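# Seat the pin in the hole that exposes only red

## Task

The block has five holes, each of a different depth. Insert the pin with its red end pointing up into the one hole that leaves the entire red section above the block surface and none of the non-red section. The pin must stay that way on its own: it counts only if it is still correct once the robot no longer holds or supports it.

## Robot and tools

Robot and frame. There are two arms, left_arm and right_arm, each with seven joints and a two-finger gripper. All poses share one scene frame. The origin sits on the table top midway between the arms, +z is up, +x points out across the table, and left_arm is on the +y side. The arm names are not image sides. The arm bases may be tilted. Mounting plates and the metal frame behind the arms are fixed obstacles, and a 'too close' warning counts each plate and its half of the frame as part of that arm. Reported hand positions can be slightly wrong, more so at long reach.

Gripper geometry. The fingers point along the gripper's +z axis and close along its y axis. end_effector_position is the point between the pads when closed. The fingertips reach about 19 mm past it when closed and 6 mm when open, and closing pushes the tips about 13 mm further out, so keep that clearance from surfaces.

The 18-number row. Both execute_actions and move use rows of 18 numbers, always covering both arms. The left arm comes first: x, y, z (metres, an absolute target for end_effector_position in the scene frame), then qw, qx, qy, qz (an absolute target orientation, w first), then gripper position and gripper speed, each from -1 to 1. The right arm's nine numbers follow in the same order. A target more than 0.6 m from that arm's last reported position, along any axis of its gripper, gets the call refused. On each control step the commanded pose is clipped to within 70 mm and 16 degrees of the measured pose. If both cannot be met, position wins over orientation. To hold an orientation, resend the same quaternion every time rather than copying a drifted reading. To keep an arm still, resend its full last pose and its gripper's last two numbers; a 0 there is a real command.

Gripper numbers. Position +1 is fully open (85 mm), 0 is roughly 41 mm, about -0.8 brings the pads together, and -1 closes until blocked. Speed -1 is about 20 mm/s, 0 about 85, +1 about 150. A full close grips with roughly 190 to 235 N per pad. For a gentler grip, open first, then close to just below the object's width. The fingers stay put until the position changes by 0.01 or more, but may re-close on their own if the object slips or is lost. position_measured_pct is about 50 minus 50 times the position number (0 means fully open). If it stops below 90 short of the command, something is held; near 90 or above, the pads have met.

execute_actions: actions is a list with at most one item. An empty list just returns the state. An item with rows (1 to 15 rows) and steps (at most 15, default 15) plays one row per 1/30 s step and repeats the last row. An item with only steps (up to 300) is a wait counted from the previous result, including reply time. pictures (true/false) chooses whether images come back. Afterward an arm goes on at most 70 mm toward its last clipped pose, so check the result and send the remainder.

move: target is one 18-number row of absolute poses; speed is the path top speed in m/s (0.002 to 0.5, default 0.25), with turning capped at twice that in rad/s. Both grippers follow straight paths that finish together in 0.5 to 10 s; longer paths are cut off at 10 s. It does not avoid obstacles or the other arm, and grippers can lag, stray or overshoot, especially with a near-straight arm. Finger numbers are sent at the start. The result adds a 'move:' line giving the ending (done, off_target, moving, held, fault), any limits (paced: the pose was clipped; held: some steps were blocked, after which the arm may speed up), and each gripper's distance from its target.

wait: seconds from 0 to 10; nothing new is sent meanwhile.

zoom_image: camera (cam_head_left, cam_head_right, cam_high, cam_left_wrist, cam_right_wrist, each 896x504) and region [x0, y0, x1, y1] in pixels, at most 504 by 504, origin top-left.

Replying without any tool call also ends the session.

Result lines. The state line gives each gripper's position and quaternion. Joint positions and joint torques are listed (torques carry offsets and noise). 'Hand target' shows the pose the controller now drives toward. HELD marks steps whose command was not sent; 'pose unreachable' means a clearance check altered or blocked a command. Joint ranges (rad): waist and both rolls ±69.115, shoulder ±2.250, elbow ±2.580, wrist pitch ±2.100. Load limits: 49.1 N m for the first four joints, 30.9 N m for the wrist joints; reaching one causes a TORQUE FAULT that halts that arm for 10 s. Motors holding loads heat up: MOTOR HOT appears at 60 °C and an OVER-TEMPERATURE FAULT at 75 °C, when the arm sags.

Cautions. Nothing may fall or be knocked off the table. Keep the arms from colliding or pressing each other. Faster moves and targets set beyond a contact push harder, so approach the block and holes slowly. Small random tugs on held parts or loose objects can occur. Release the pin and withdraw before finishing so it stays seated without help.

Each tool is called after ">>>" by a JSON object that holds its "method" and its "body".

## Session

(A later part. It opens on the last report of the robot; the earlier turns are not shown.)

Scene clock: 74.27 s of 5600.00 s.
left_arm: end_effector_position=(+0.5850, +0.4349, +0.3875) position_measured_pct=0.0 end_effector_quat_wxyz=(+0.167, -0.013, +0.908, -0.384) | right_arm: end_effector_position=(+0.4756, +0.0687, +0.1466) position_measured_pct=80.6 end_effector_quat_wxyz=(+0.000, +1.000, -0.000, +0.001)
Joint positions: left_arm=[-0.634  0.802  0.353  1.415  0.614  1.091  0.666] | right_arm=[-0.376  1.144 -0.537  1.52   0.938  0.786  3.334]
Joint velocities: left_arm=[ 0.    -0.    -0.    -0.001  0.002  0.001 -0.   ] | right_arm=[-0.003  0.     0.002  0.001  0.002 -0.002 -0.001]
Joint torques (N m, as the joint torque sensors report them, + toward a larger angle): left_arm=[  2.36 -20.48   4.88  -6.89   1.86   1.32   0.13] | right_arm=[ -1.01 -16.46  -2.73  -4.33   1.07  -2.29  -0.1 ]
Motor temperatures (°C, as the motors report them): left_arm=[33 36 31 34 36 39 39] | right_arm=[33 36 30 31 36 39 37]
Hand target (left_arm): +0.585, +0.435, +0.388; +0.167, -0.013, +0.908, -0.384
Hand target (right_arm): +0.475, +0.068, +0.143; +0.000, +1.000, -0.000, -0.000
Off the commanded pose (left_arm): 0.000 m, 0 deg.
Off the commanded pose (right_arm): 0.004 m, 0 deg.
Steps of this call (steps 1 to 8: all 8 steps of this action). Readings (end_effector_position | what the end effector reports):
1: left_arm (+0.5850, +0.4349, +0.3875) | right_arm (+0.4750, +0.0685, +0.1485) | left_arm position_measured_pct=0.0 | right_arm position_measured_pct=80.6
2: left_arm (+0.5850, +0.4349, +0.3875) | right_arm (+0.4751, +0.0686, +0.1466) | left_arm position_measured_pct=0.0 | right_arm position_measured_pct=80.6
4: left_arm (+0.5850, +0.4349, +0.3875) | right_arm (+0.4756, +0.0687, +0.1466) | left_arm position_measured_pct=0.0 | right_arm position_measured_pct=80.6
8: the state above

So hole 1.

>>> {"method": "move", "body": {"target": [0.585,0.4349,0.3875,0.167,-0.013,0.908,-0.384,1,0,0.4750,0.0685,0.195,0,1,0,0,-1,0], "speed": 0.07}}

>>> {"method": "move", "body": {"target": [0.585,0.4349,0.3875,0.167,-0.013,0.908,-0.384,1,0,0.4770,0.1286,0.193,0,1,0,0,-1,0], "speed": 0.1}}

>>> {"method": "zoom_image", "body": {"camera": "cam_right_wrist", "region": [360, 350, 480, 450]}}

Scene clock: 78.93 s of 5600.00 s.
left_arm: end_effector_position=(+0.5850, +0.4349, +0.3875) position_measured_pct=0.0 end_effector_quat_wxyz=(+0.167, -0.013, +0.908, -0.384) | right_arm: end_effector_position=(+0.4748, +0.0685, +0.1949) position_measured_pct=80.6 end_effector_quat_wxyz=(+0.000, +1.000, +0.000, -0.000)
Joint positions: left_arm=[-0.634  0.802  0.353  1.415  0.614  1.091  0.666] | right_arm=[-0.362  1.058 -0.584  1.535  0.878  0.859  3.371]
Joint velocities: left_arm=[ 0.     0.001  0.     0.002  0.001 -0.001  0.   ] | right_arm=[ 0.001 -0.001 -0.    -0.    -0.     0.001  0.   ]
Joint torques (N m, as the joint torque sensors report them, + toward a larger angle): left_arm=[  2.19 -20.68   4.83  -6.96   1.84   1.19   0.05] | right_arm=[ -1.74 -21.21  -5.41  -3.55  -0.21  -0.11   0.15]
Motor temperatures (°C, as the motors report them): left_arm=[33 36 31 34 36 39 39] | right_arm=[33 36 30 31 36 39 37]
Hand target (left_arm): +0.585, +0.435, +0.388; +0.167, -0.013, +0.908, -0.384
Hand target (right_arm): +0.475, +0.068, +0.195; +0.000, +1.000, +0.000, -0.000
Off the commanded pose (left_arm): 0.000 m, 0 deg.
Off the commanded pose (right_arm): 0.000 m, 0 deg.
After step 90, 0.67 s passed at rest.
move: done

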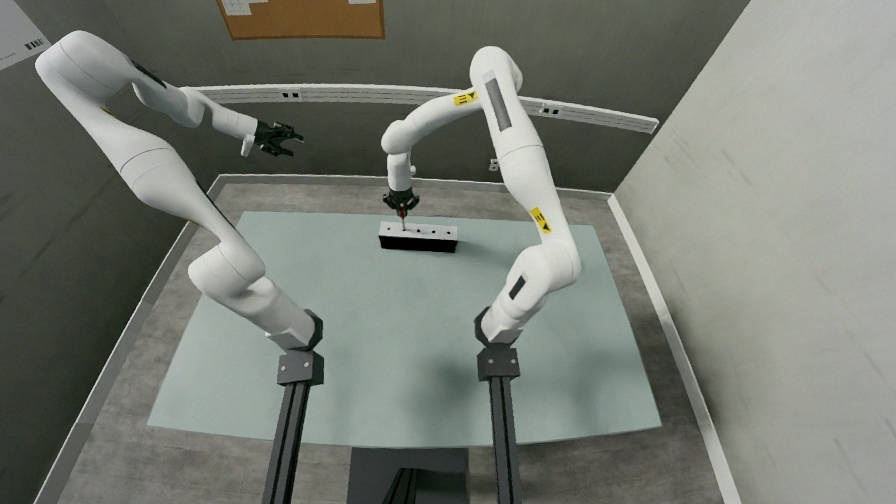

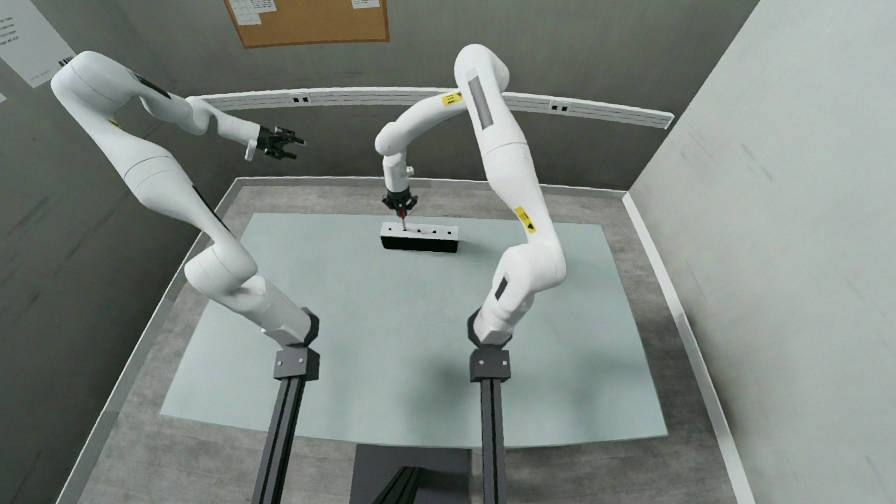

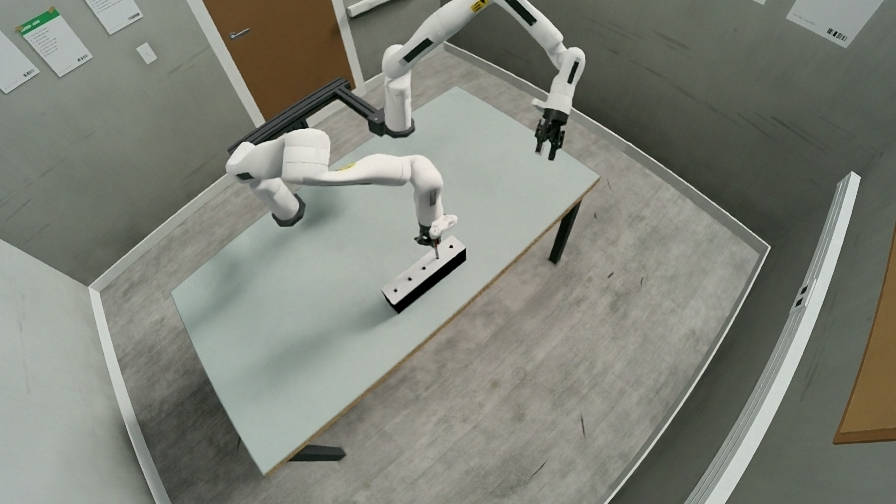

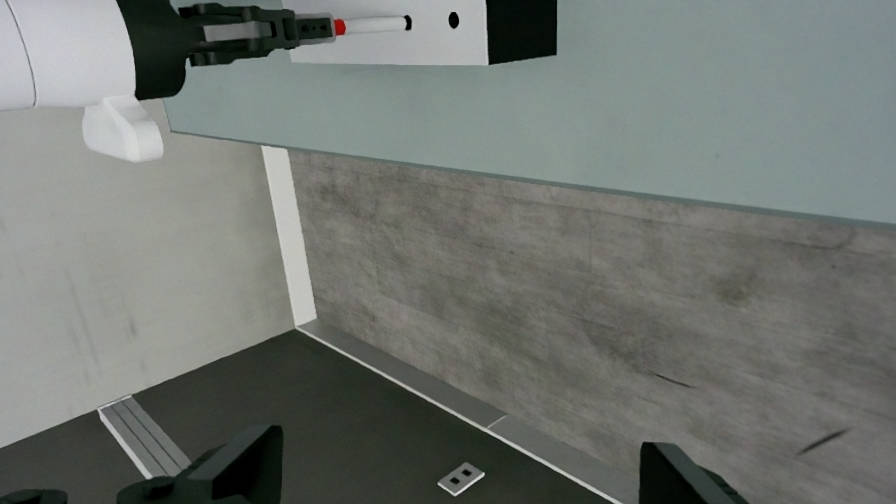

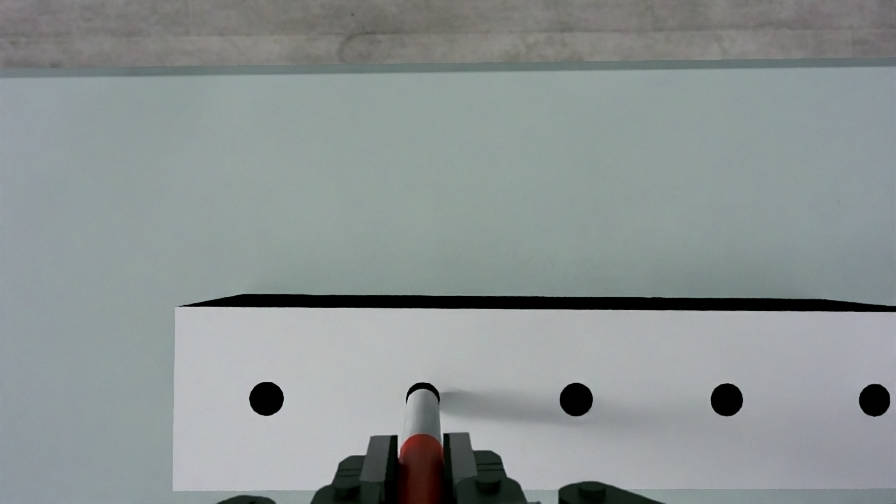

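Scene clock: 79.90 s of 5600.00 s.
left_arm: end_effector_position=(+0.5850, +0.4349, +0.3875) position_measured_pct=0.0 end_effector_quat_wxyz=(+0.167, -0.013, +0.908, -0.384) | right_arm: end_effector_position=(+0.4773, +0.1284, +0.1932) position_measured_pct=80.6 end_effector_quat_wxyz=(-0.000, +1.000, -0.000, -0.000)
Joint positions: left_arm=[-0.634  0.802  0.353  1.415  0.614  1.091  0.666] | right_arm=[-0.463  1.13  -0.596  1.367  0.847  0.944  3.375]
Joint velocities: left_arm=[ 0.     0.     0.     0.     0.002 -0.    -0.001] | right_arm=[-0.004  0.005 -0.002 -0.002 -0.    -0.     0.001]
Joint torques (N m, as the joint torque sensors report them, + toward a larger angle): left_arm=[  2.06 -20.49   5.21  -6.81   1.86   1.31   0.04] | right_arm=[ -2.62 -22.9   -5.26  -3.9   -0.17  -0.5   -0.18]
Motor temperatures (°C, as the motors report them): left_arm=[33 36 31 34 36 39 39] | right_arm=[33 36 30 31 36 39 37]
Hand target (left_arm): +0.585, +0.435, +0.388; +0.167, -0.013, +0.908, -0.384
Hand target (right_arm): +0.477, +0.129, +0.193; -0.000, +1.000, +0.000, -0.000
Off the commanded pose (left_arm): 0.000 m, 0 deg.
Off the commanded pose (right_arm): 0.000 m, 0 deg.
move: done

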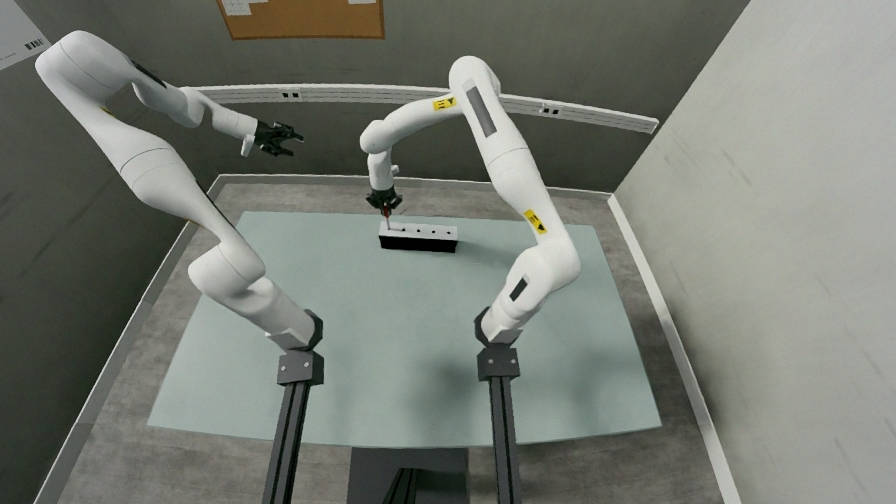

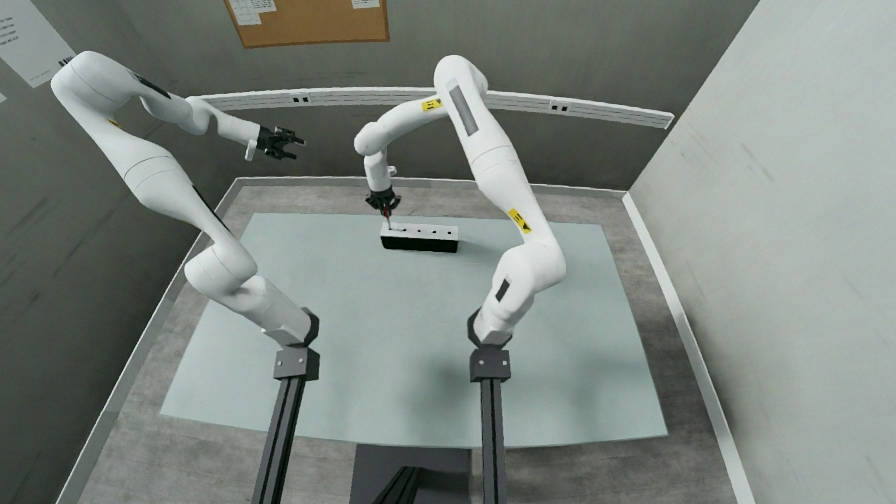

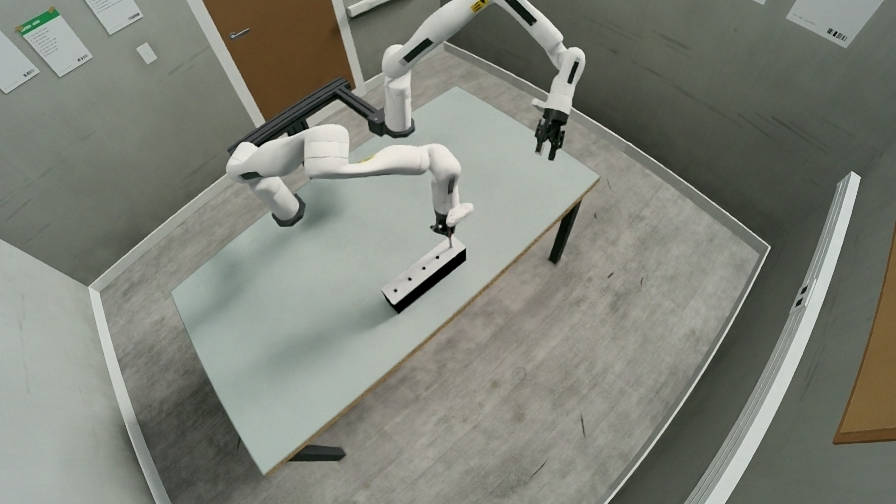

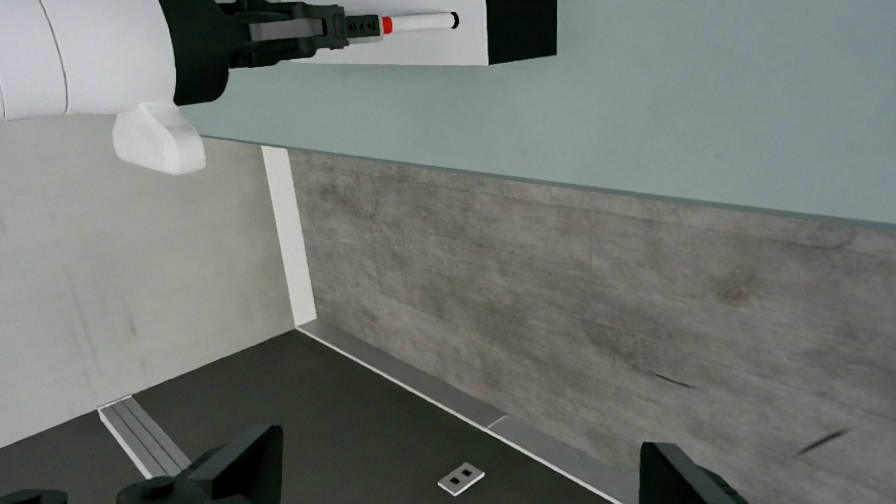

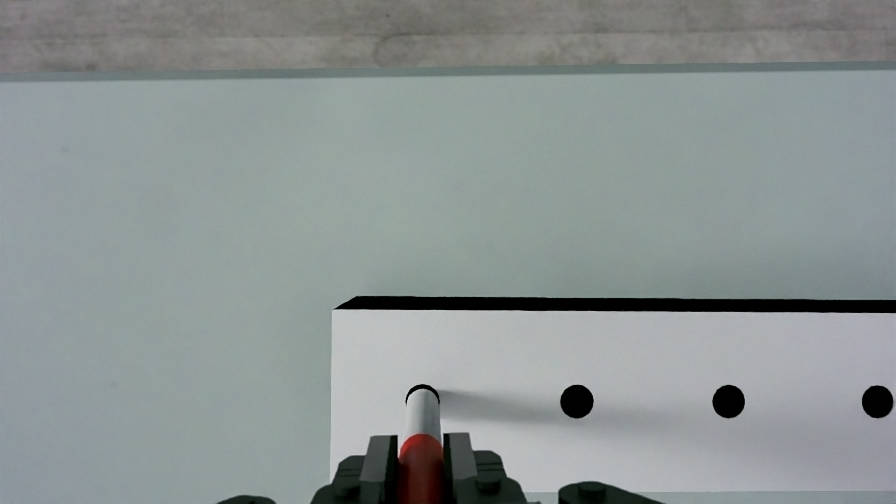

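Region (360, 350, 480, 450) of cam_right_wrist's 896x504 image, scaled by 4.200.

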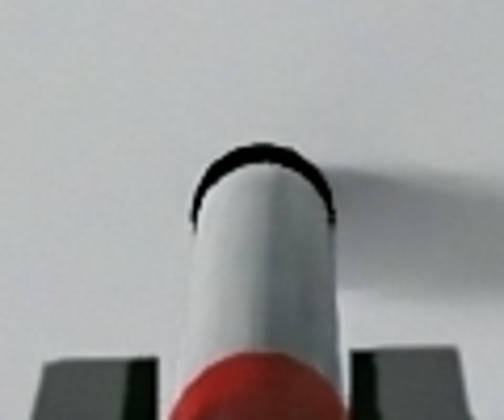

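>>> {"method": "execute_actions", "body": {"actions": [{"rows":[[0.585,0.4349,0.3875,0.167,-0.013,0.908,-0.384,1,0,0.4771,0.1285,0.189,0,1,0,0,-1,0]],"steps":8}], "pictures": false}}

>>> {"method": "execute_actions", "body": {"actions": [{"rows":[[0.585,0.4349,0.3875,0.167,-0.013,0.908,-0.384,1,0,0.4771,0.1285,0.184,0,1,0,0,-1,0]],"steps":8}], "pictures": false}}

Scene clock: 81.97 s of 5600.00 s.
left_arm: end_effector_position=(+0.5850, +0.4349, +0.3875) position_measured_pct=0.0 end_effector_quat_wxyz=(+0.167, -0.013, +0.908, -0.384) | right_arm: end_effector_position=(+0.4772, +0.1284, +0.1891) position_measured_pct=80.6 end_effector_quat_wxyz=(+0.000, +1.000, -0.000, +0.000)
Joint positions: left_arm=[-0.634  0.802  0.353  1.415  0.614  1.091  0.666] | right_arm=[-0.464  1.136 -0.593  1.367  0.852  0.938  3.372]
Joint velocities: left_arm=[ 0.    -0.001  0.    -0.     0.001  0.002 -0.   ] | right_arm=[-0.     0.001  0.001  0.     0.    -0.003 -0.001]
Joint torques (N m, as the joint torque sensors report them, + toward a larger angle): left_arm=[  2.13 -20.39   4.99  -6.54   1.69   1.39   0.23] | right_arm=[ -2.15 -22.39  -5.11  -3.73  -0.17  -0.09   0.14]
Motor temperatures (°C, as the motors report them): left_arm=[33 36 31 34 36 39 39] | right_arm=[33 37 30 31 36 39 37]
Hand target (left_arm): +0.585, +0.435, +0.388; +0.167, -0.013, +0.908, -0.384
Hand target (right_arm): +0.477, +0.129, +0.189; +0.000, +1.000, -0.000, +0.000
Off the commanded pose (left_arm): 0.000 m, 0 deg.
Off the commanded pose (right_arm): 0.000 m, 0 deg.
Steps of this call (steps 1 to 54: nothing new was sent; steps 55 to 62: all 8 steps of this action). Readings (end_effector_position | what the end effector reports):
55: left_arm (+0.5850, +0.4349, +0.3875) | right_arm (+0.4769, +0.1286, +0.1925) | left_arm position_measured_pct=0.0 | right_arm position_measured_pct=80.6
56: left_arm (+0.5850, +0.4349, +0.3875) | right_arm (+0.4770, +0.1288, +0.1912) | left_arm position_measured_pct=0.0 | right_arm position_measured_pct=80.6
58: left_arm (+0.5850, +0.4349, +0.3875) | right_arm (+0.4770, +0.1285, +0.1895) | left_arm position_measured_pct=0.0 | right_arm position_measured_pct=80.6
62: the state above

Scene clock: 82.23 s of 5600.00 s.
left_arm: end_effector_position=(+0.5850, +0.4349, +0.3875) position_measured_pct=0.0 end_effector_quat_wxyz=(+0.167, -0.013, +0.908, -0.384) | right_arm: end_effector_position=(+0.4772, +0.1284, +0.1841) position_measured_pct=80.6 end_effector_quat_wxyz=(-0.000, +1.000, -0.000, +0.000)
Joint positions: left_arm=[-0.634  0.802  0.353  1.415  0.614  1.091  0.666] | right_arm=[-0.465  1.145 -0.589  1.366  0.856  0.931  3.37 ]
Joint velocities: left_arm=[ 0.    -0.    -0.    -0.001  0.001 -0.001  0.001] | right_arm=[-0.001  0.002  0.    -0.001  0.    -0.003  0.   ]
Joint torques (N m, as the joint torque sensors report them, + toward a larger angle): left_arm=[  2.32 -20.45   5.06  -6.82   1.81   1.29   0.11] | right_arm=[ -1.88 -22.3   -5.14  -3.92  -0.23  -0.39   0.08]
Motor temperatures (°C, as the motors report them): left_arm=[33 36 31 34 36 39 39] | right_arm=[33 37 30 31 36 39 37]
Hand target (left_arm): +0.585, +0.435, +0.388; +0.167, -0.013, +0.908, -0.384
Hand target (right_arm): +0.477, +0.129, +0.184; -0.000, +1.000, -0.000, +0.000
Off the commanded pose (left_arm): 0.000 m, 0 deg.
Off the commanded pose (right_arm): 0.000 m, 0 deg.
Steps of this call (steps 1 to 8: all 8 steps of this action). Readings (end_effector_position | what the end effector reports):
1: left_arm (+0.5850, +0.4349, +0.3875) | right_arm (+0.4770, +0.1285, +0.1885) | left_arm position_measured_pct=0.0 | right_arm position_measured_pct=80.6
2: left_arm (+0.5850, +0.4349, +0.3875) | right_arm (+0.4771, +0.1288, +0.1869) | left_arm position_measured_pct=0.0 | right_arm position_measured_pct=80.6
4: left_arm (+0.5850, +0.4349, +0.3875) | right_arm (+0.4772, +0.1283, +0.1847) | left_arm position_measured_pct=0.0 | right_arm position_measured_pct=80.6
8: the state above

>>> {"method": "move", "body": {"target": [0.585,0.4349,0.3875,0.167,-0.013,0.908,-0.384,1,0,0.4771,0.1285,0.128,0,1,0,0,-1,0], "speed": 0.04}}

>>> {"method": "move", "body": {"target": [0.585,0.4349,0.3875,0.167,-0.013,0.908,-0.384,1,0,0.4771,0.1285,0.123,0,1,0,0,-1,0], "speed": 0.01}}

Scene clock: 91.30 s of 5600.00 s.
left_arm: end_effector_position=(+0.5850, +0.4349, +0.3875) position_measured_pct=0.0 end_effector_quat_wxyz=(+0.167, -0.013, +0.908, -0.384) | right_arm: end_effector_position=(+0.4773, +0.1285, +0.1281) position_measured_pct=80.6 end_effector_quat_wxyz=(-0.000, +1.000, -0.000, +0.000)
Joint positions: left_arm=[-0.634  0.802  0.353  1.415  0.614  1.091  0.666] | right_arm=[-0.475  1.242 -0.547  1.341  0.906  0.855  3.346]
Joint velocities: left_arm=[-0.     0.001 -0.    -0.    -0.002 -0.001  0.001] | right_arm=[-0.001  0.002 -0.    -0.    -0.    -0.001 -0.   ]
Joint torques (N m, as the joint torque sensors report them, + toward a larger angle): left_arm=[  2.14 -20.55   5.03  -6.85   1.82   1.29   0.15] | right_arm=[ -1.78 -23.12  -4.97  -3.75  -0.01  -0.27   0.31]
Motor temperatures (°C, as the motors report them): left_arm=[33 36 31 34 36 39 39] | right_arm=[33 37 30 31 36 39 37]
Hand target (left_arm): +0.585, +0.435, +0.388; +0.167, -0.013, +0.908, -0.384
Hand target (right_arm): +0.477, +0.129, +0.128; -0.000, +1.000, -0.000, +0.000
Off the commanded pose (left_arm): 0.000 m, 0 deg.
Off the commanded pose (right_arm): 0.000 m, 0 deg.
After step 90, 4.40 s passed at rest.
move: done

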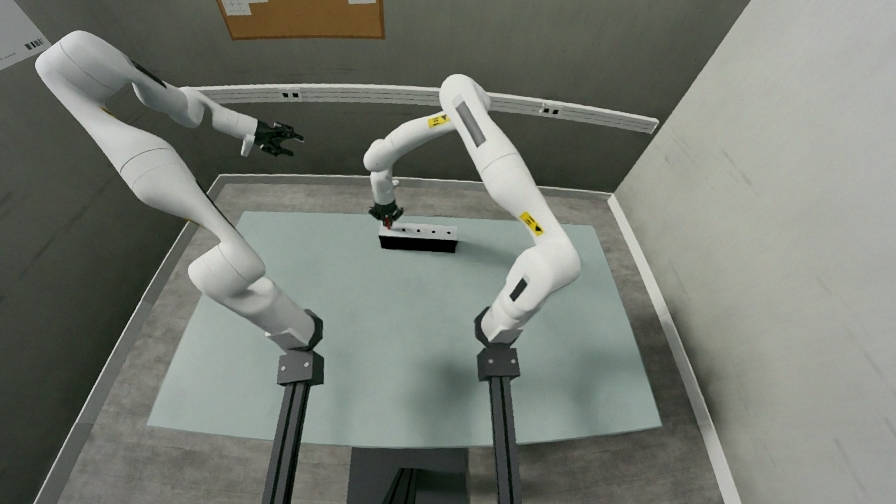

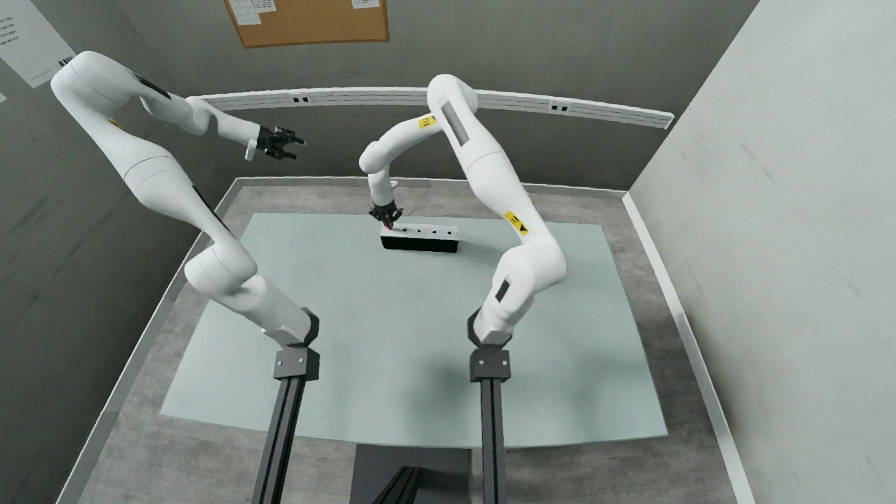

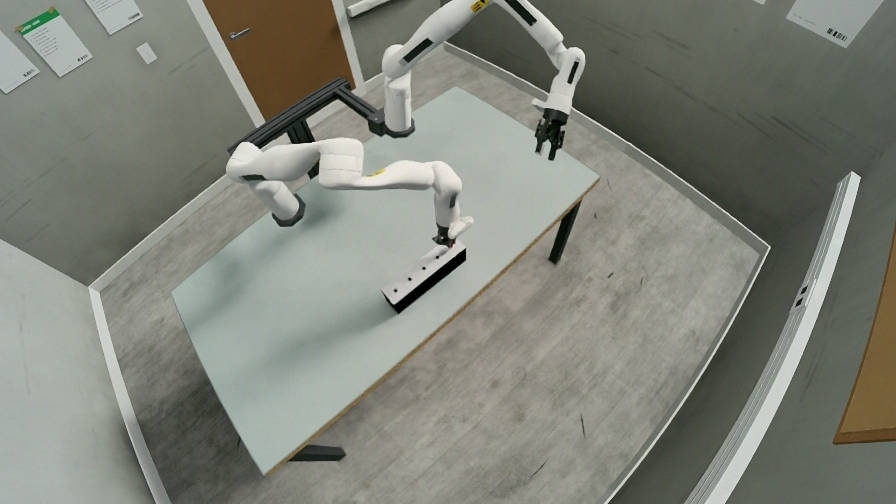

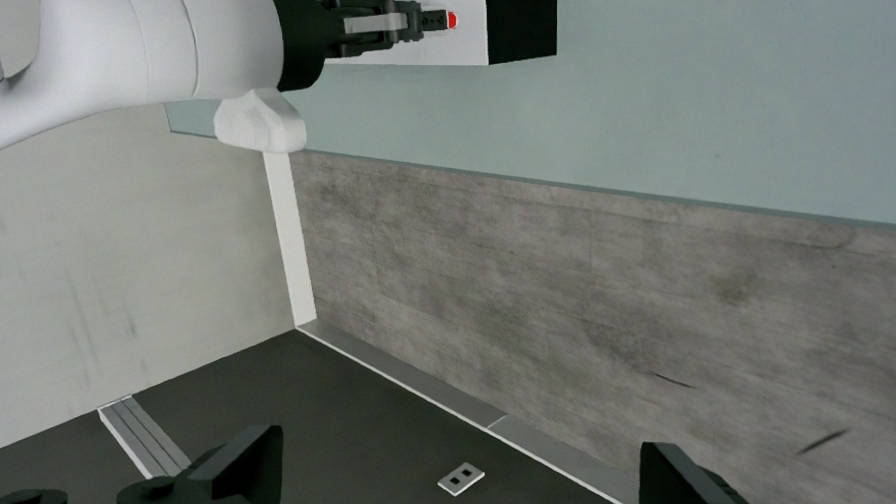

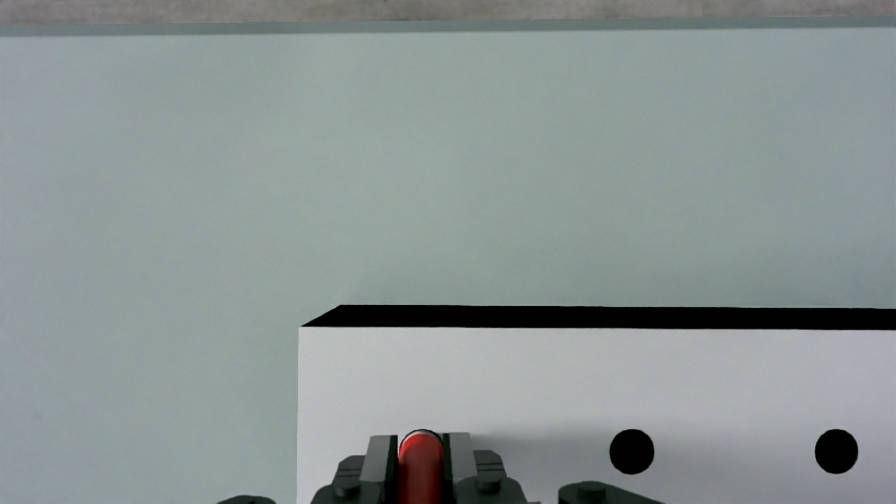

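Scene clock: 92.03 s of 5600.00 s.
left_arm: end_effector_position=(+0.5850, +0.4349, +0.3875) position_measured_pct=0.0 end_effector_quat_wxyz=(+0.167, -0.013, +0.908, -0.384) | right_arm: end_effector_position=(+0.4775, +0.1287, +0.1249) position_measured_pct=80.6 end_effector_quat_wxyz=(-0.000, +1.000, -0.000, +0.001)
Joint positions: left_arm=[-0.634  0.802  0.353  1.415  0.614  1.091  0.666] | right_arm=[-0.476  1.248 -0.544  1.338  0.91   0.851  3.345]
Joint velocities: left_arm=[-0.     0.     0.     0.002 -0.001  0.001  0.001] | right_arm=[-0.001  0.002  0.002  0.    -0.    -0.    -0.   ]
Joint torques (N m, as the joint torque sensors report them, + toward a larger angle): left_arm=[  2.15 -20.33   5.06  -6.5    1.83   1.37   0.06] | right_arm=[ -1.97 -20.25  -4.09  -4.56   0.39  -1.26   0.16]
Motor temperatures (°C, as the motors report them): left_arm=[33 36 31 34 36 39 39] | right_arm=[33 37 30 31 36 39 37]
Hand target (left_arm): +0.585, +0.435, +0.388; +0.167, -0.013, +0.908, -0.384
Hand target (right_arm): +0.477, +0.128, +0.123; +0.000, +1.000, -0.000, -0.000
Off the commanded pose (left_arm): 0.000 m, 0 deg.
Off the commanded pose (right_arm): 0.002 m, 0 deg.
move: done

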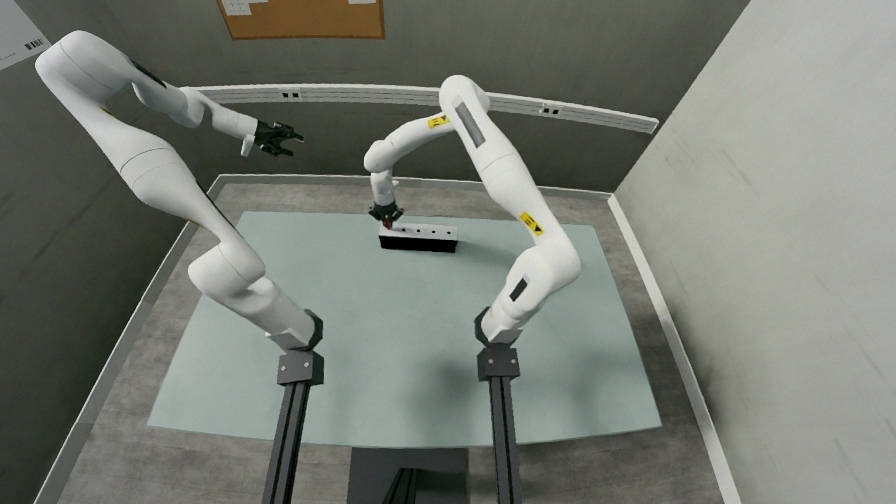

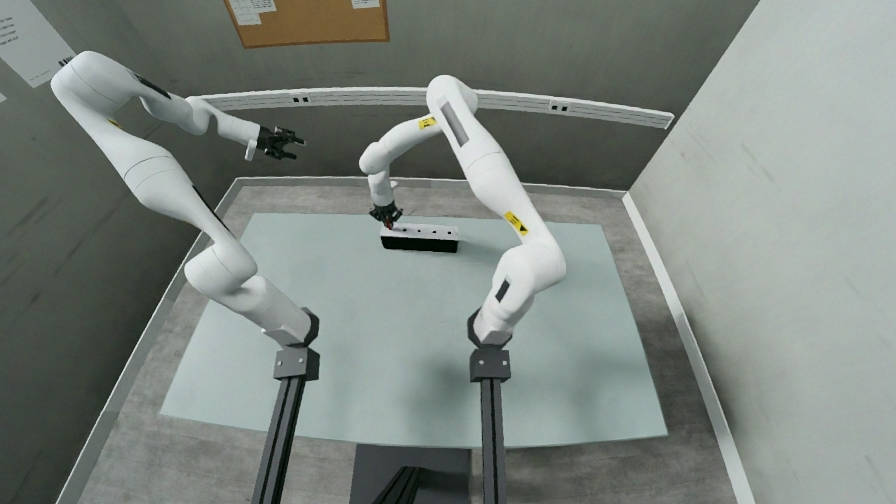

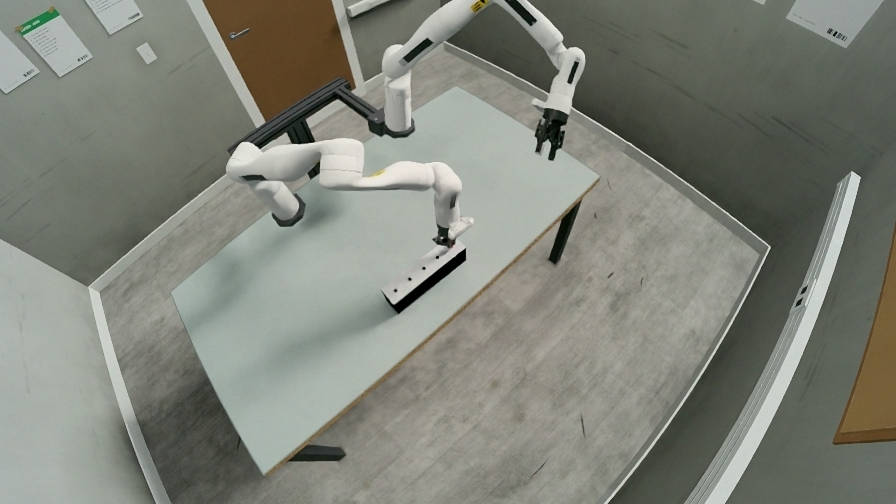

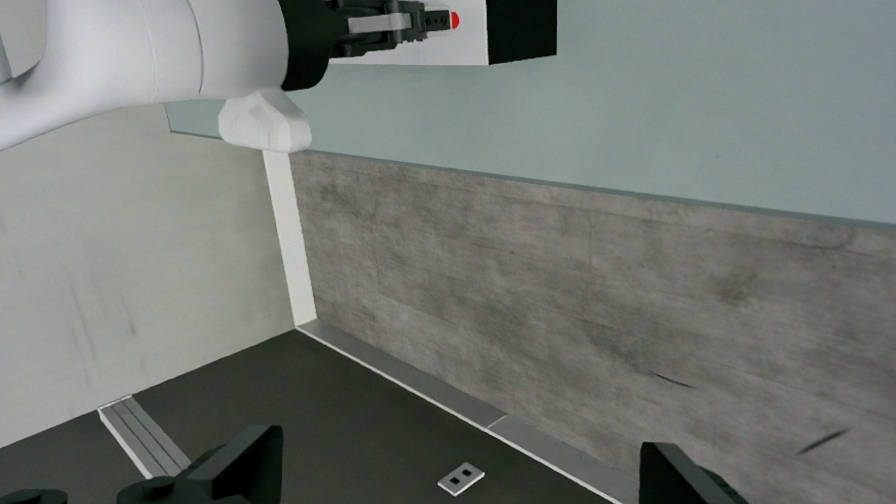

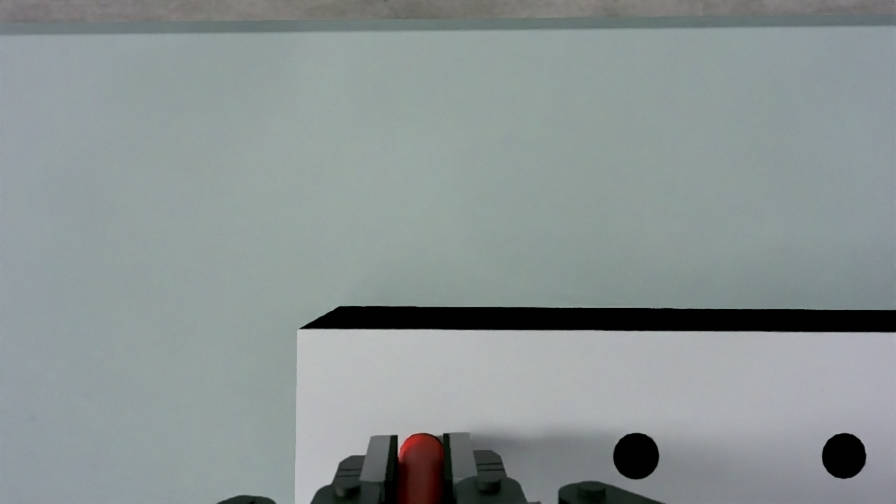

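>>> {"method": "move", "body": {"target": [0.585,0.4349,0.3875,0.167,-0.013,0.908,-0.384,1,0,0.4771,0.1285,0.125,0,1,0,0,0.3,0]}}

>>> {"method": "move", "body": {"target": [0.585,0.4349,0.3875,0.167,-0.013,0.908,-0.384,1,0,0.4771,0.1285,0.2,0,1,0,0,0.3,0], "speed": 0.15}}

>>> {"method": "finished_scene", "body": {"scene": 2}}

Scene clock: 94.43 s of 5600.00 s.
left_arm: end_effector_position=(+0.5850, +0.4349, +0.3875) position_measured_pct=0.0 end_effector_quat_wxyz=(+0.167, -0.013, +0.908, -0.384) | right_arm: end_effector_position=(+0.4771, +0.1285, +0.1250) position_measured_pct=34.9 end_effector_quat_wxyz=(-0.000, +1.000, +0.000, +0.000)
Joint positions: left_arm=[-0.634  0.802  0.353  1.415  0.614  1.091  0.666] | right_arm=[-0.475  1.248 -0.545  1.339  0.909  0.851  3.346]
Joint velocities: left_arm=[ 0.     0.    -0.    -0.001  0.001 -0.001 -0.001] | right_arm=[ 0.     0.001  0.003 -0.001  0.    -0.     0.001]
Joint torques (N m, as the joint torque sensors report them, + toward a larger angle): left_arm=[  2.34 -20.62   5.12  -6.76   1.78   1.36  -0.01] | right_arm=[ -1.95 -22.38  -4.9   -3.32  -0.01  -0.21   0.12]
Motor temperatures (°C, as the motors report them): left_arm=[33 36 31 34 36 39 39] | right_arm=[33 37 30 31 36 39 37]
Hand target (left_arm): +0.585, +0.435, +0.388; +0.167, -0.013, +0.908, -0.384
Hand target (right_arm): +0.477, +0.129, +0.125; +0.000, +1.000, +0.000, +0.000
Off the commanded pose (left_arm): 0.000 m, 0 deg.
Off the commanded pose (right_arm): 0.000 m, 0 deg.
move: done

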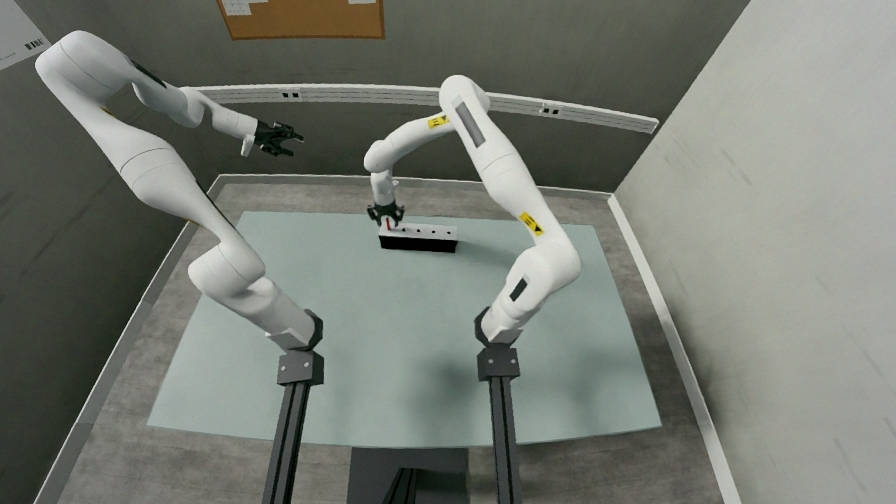

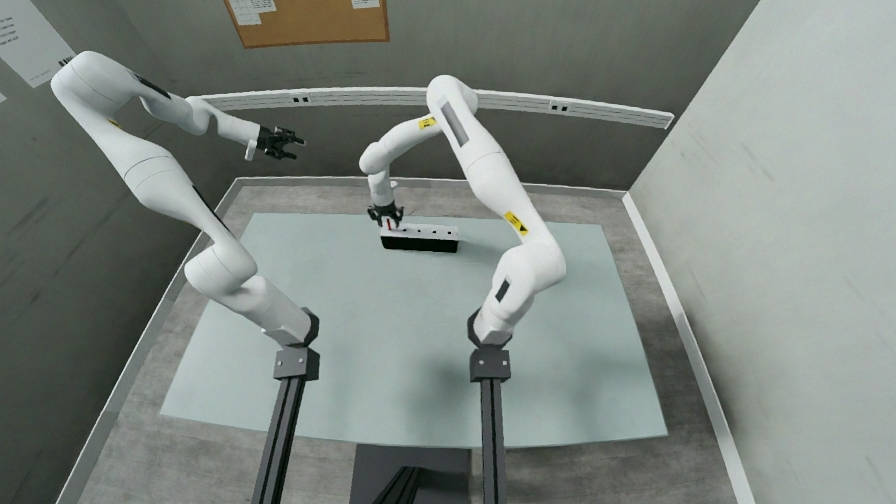

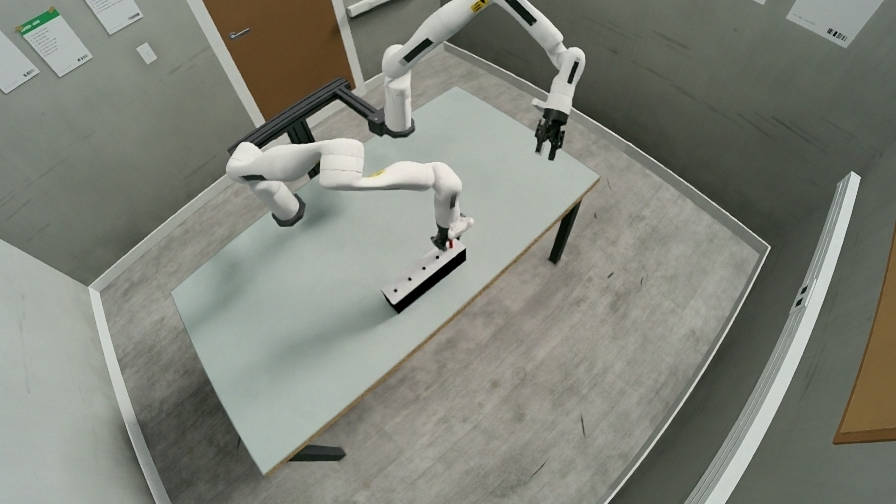

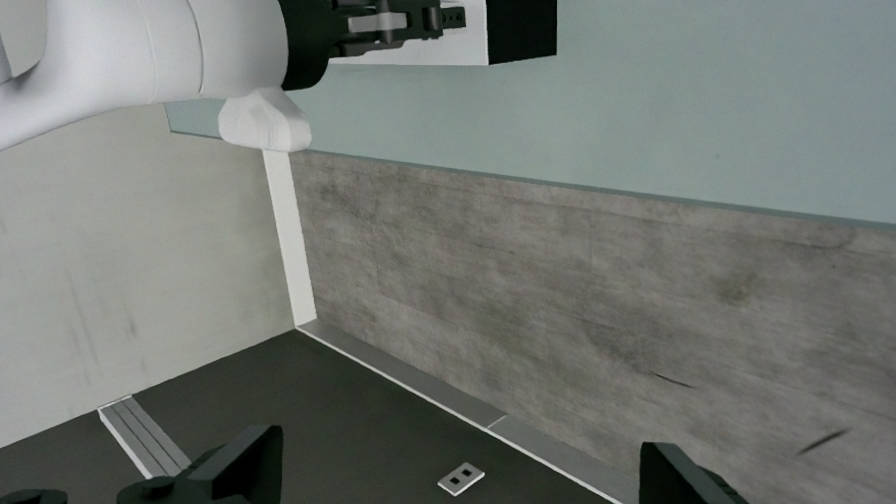

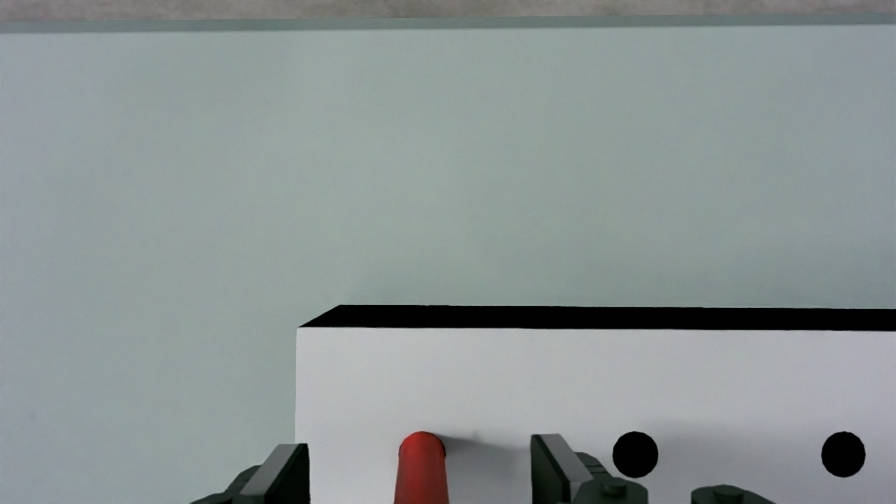

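Scene clock: 95.30 s of 5600.00 s.
left_arm: end_effector_position=(+0.5850, +0.4349, +0.3875) position_measured_pct=0.0 end_effector_quat_wxyz=(+0.167, -0.013, +0.908, -0.384) | right_arm: end_effector_position=(+0.4769, +0.1285, +0.1998) position_measured_pct=34.9 end_effector_quat_wxyz=(+0.000, +1.000, +0.000, -0.000)
Joint positions: left_arm=[-0.634  0.802  0.353  1.415  0.614  1.091  0.666] | right_arm=[-0.463  1.118 -0.6    1.369  0.84   0.954  3.379]
Joint velocities: left_arm=[ 0.     0.001  0.     0.     0.001  0.001 -0.001] | right_arm=[ 0.002 -0.004 -0.001 -0.     0.     0.001  0.   ]
Joint torques (N m, as the joint torque sensors report them, + toward a larger angle): left_arm=[  2.26 -20.5    5.05  -6.77   1.55   1.28   0.  ] | right_arm=[ -1.97 -22.24  -4.95  -4.1   -0.44  -0.13   0.14]
Motor temperatures (°C, as the motors report them): left_arm=[33 37 31 34 36 39 39] | right_arm=[33 37 30 31 36 39 37]
Hand target (left_arm): +0.585, +0.435, +0.388; +0.167, -0.013, +0.908, -0.384
Hand target (right_arm): +0.477, +0.128, +0.200; +0.000, +1.000, +0.000, -0.000
Off the commanded pose (left_arm): 0.000 m, 0 deg.
Off the commanded pose (right_arm): 0.000 m, 0 deg.
move: done

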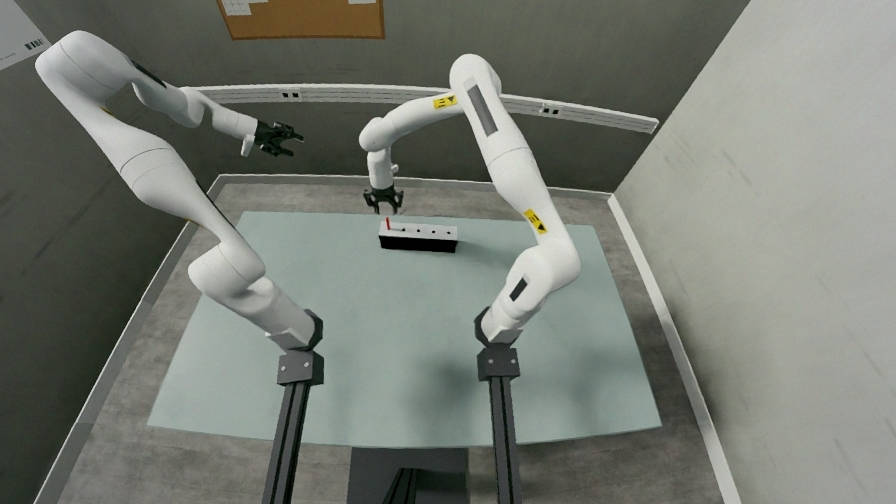

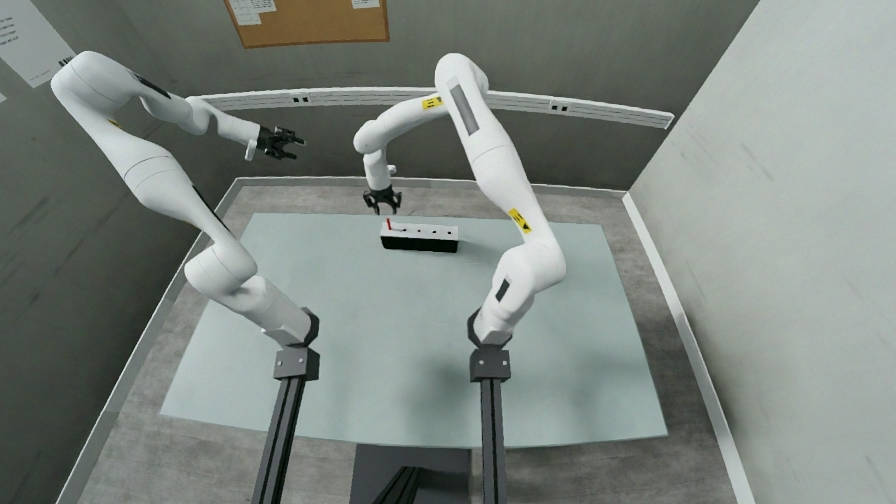

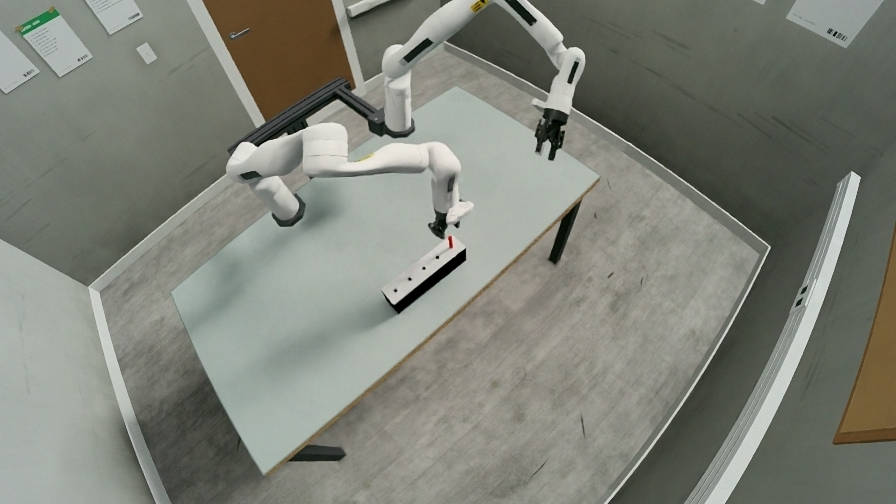

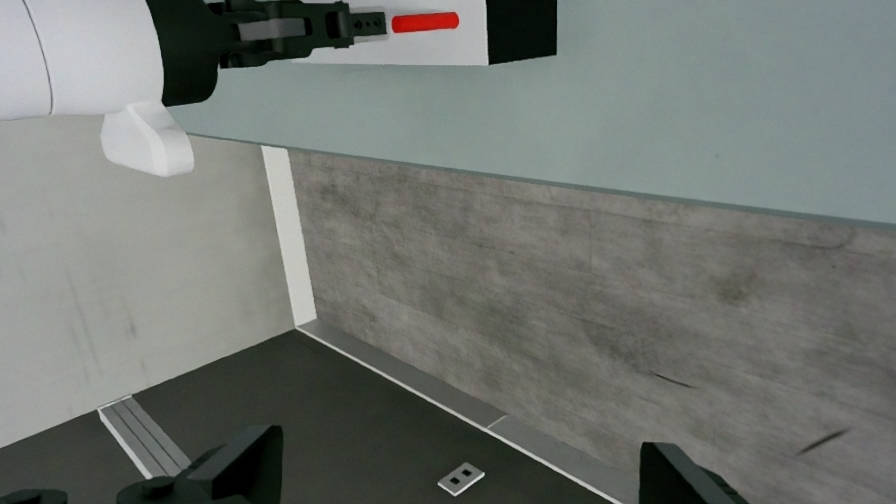

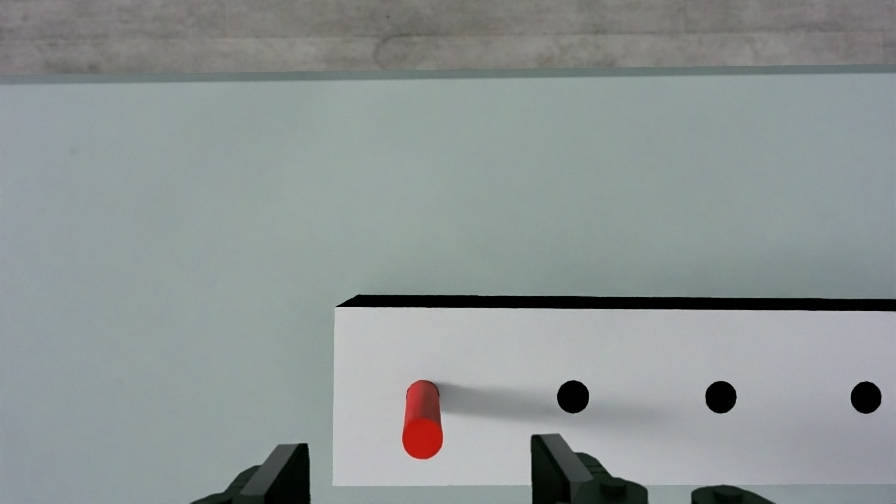

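The scene is finished: the task was done.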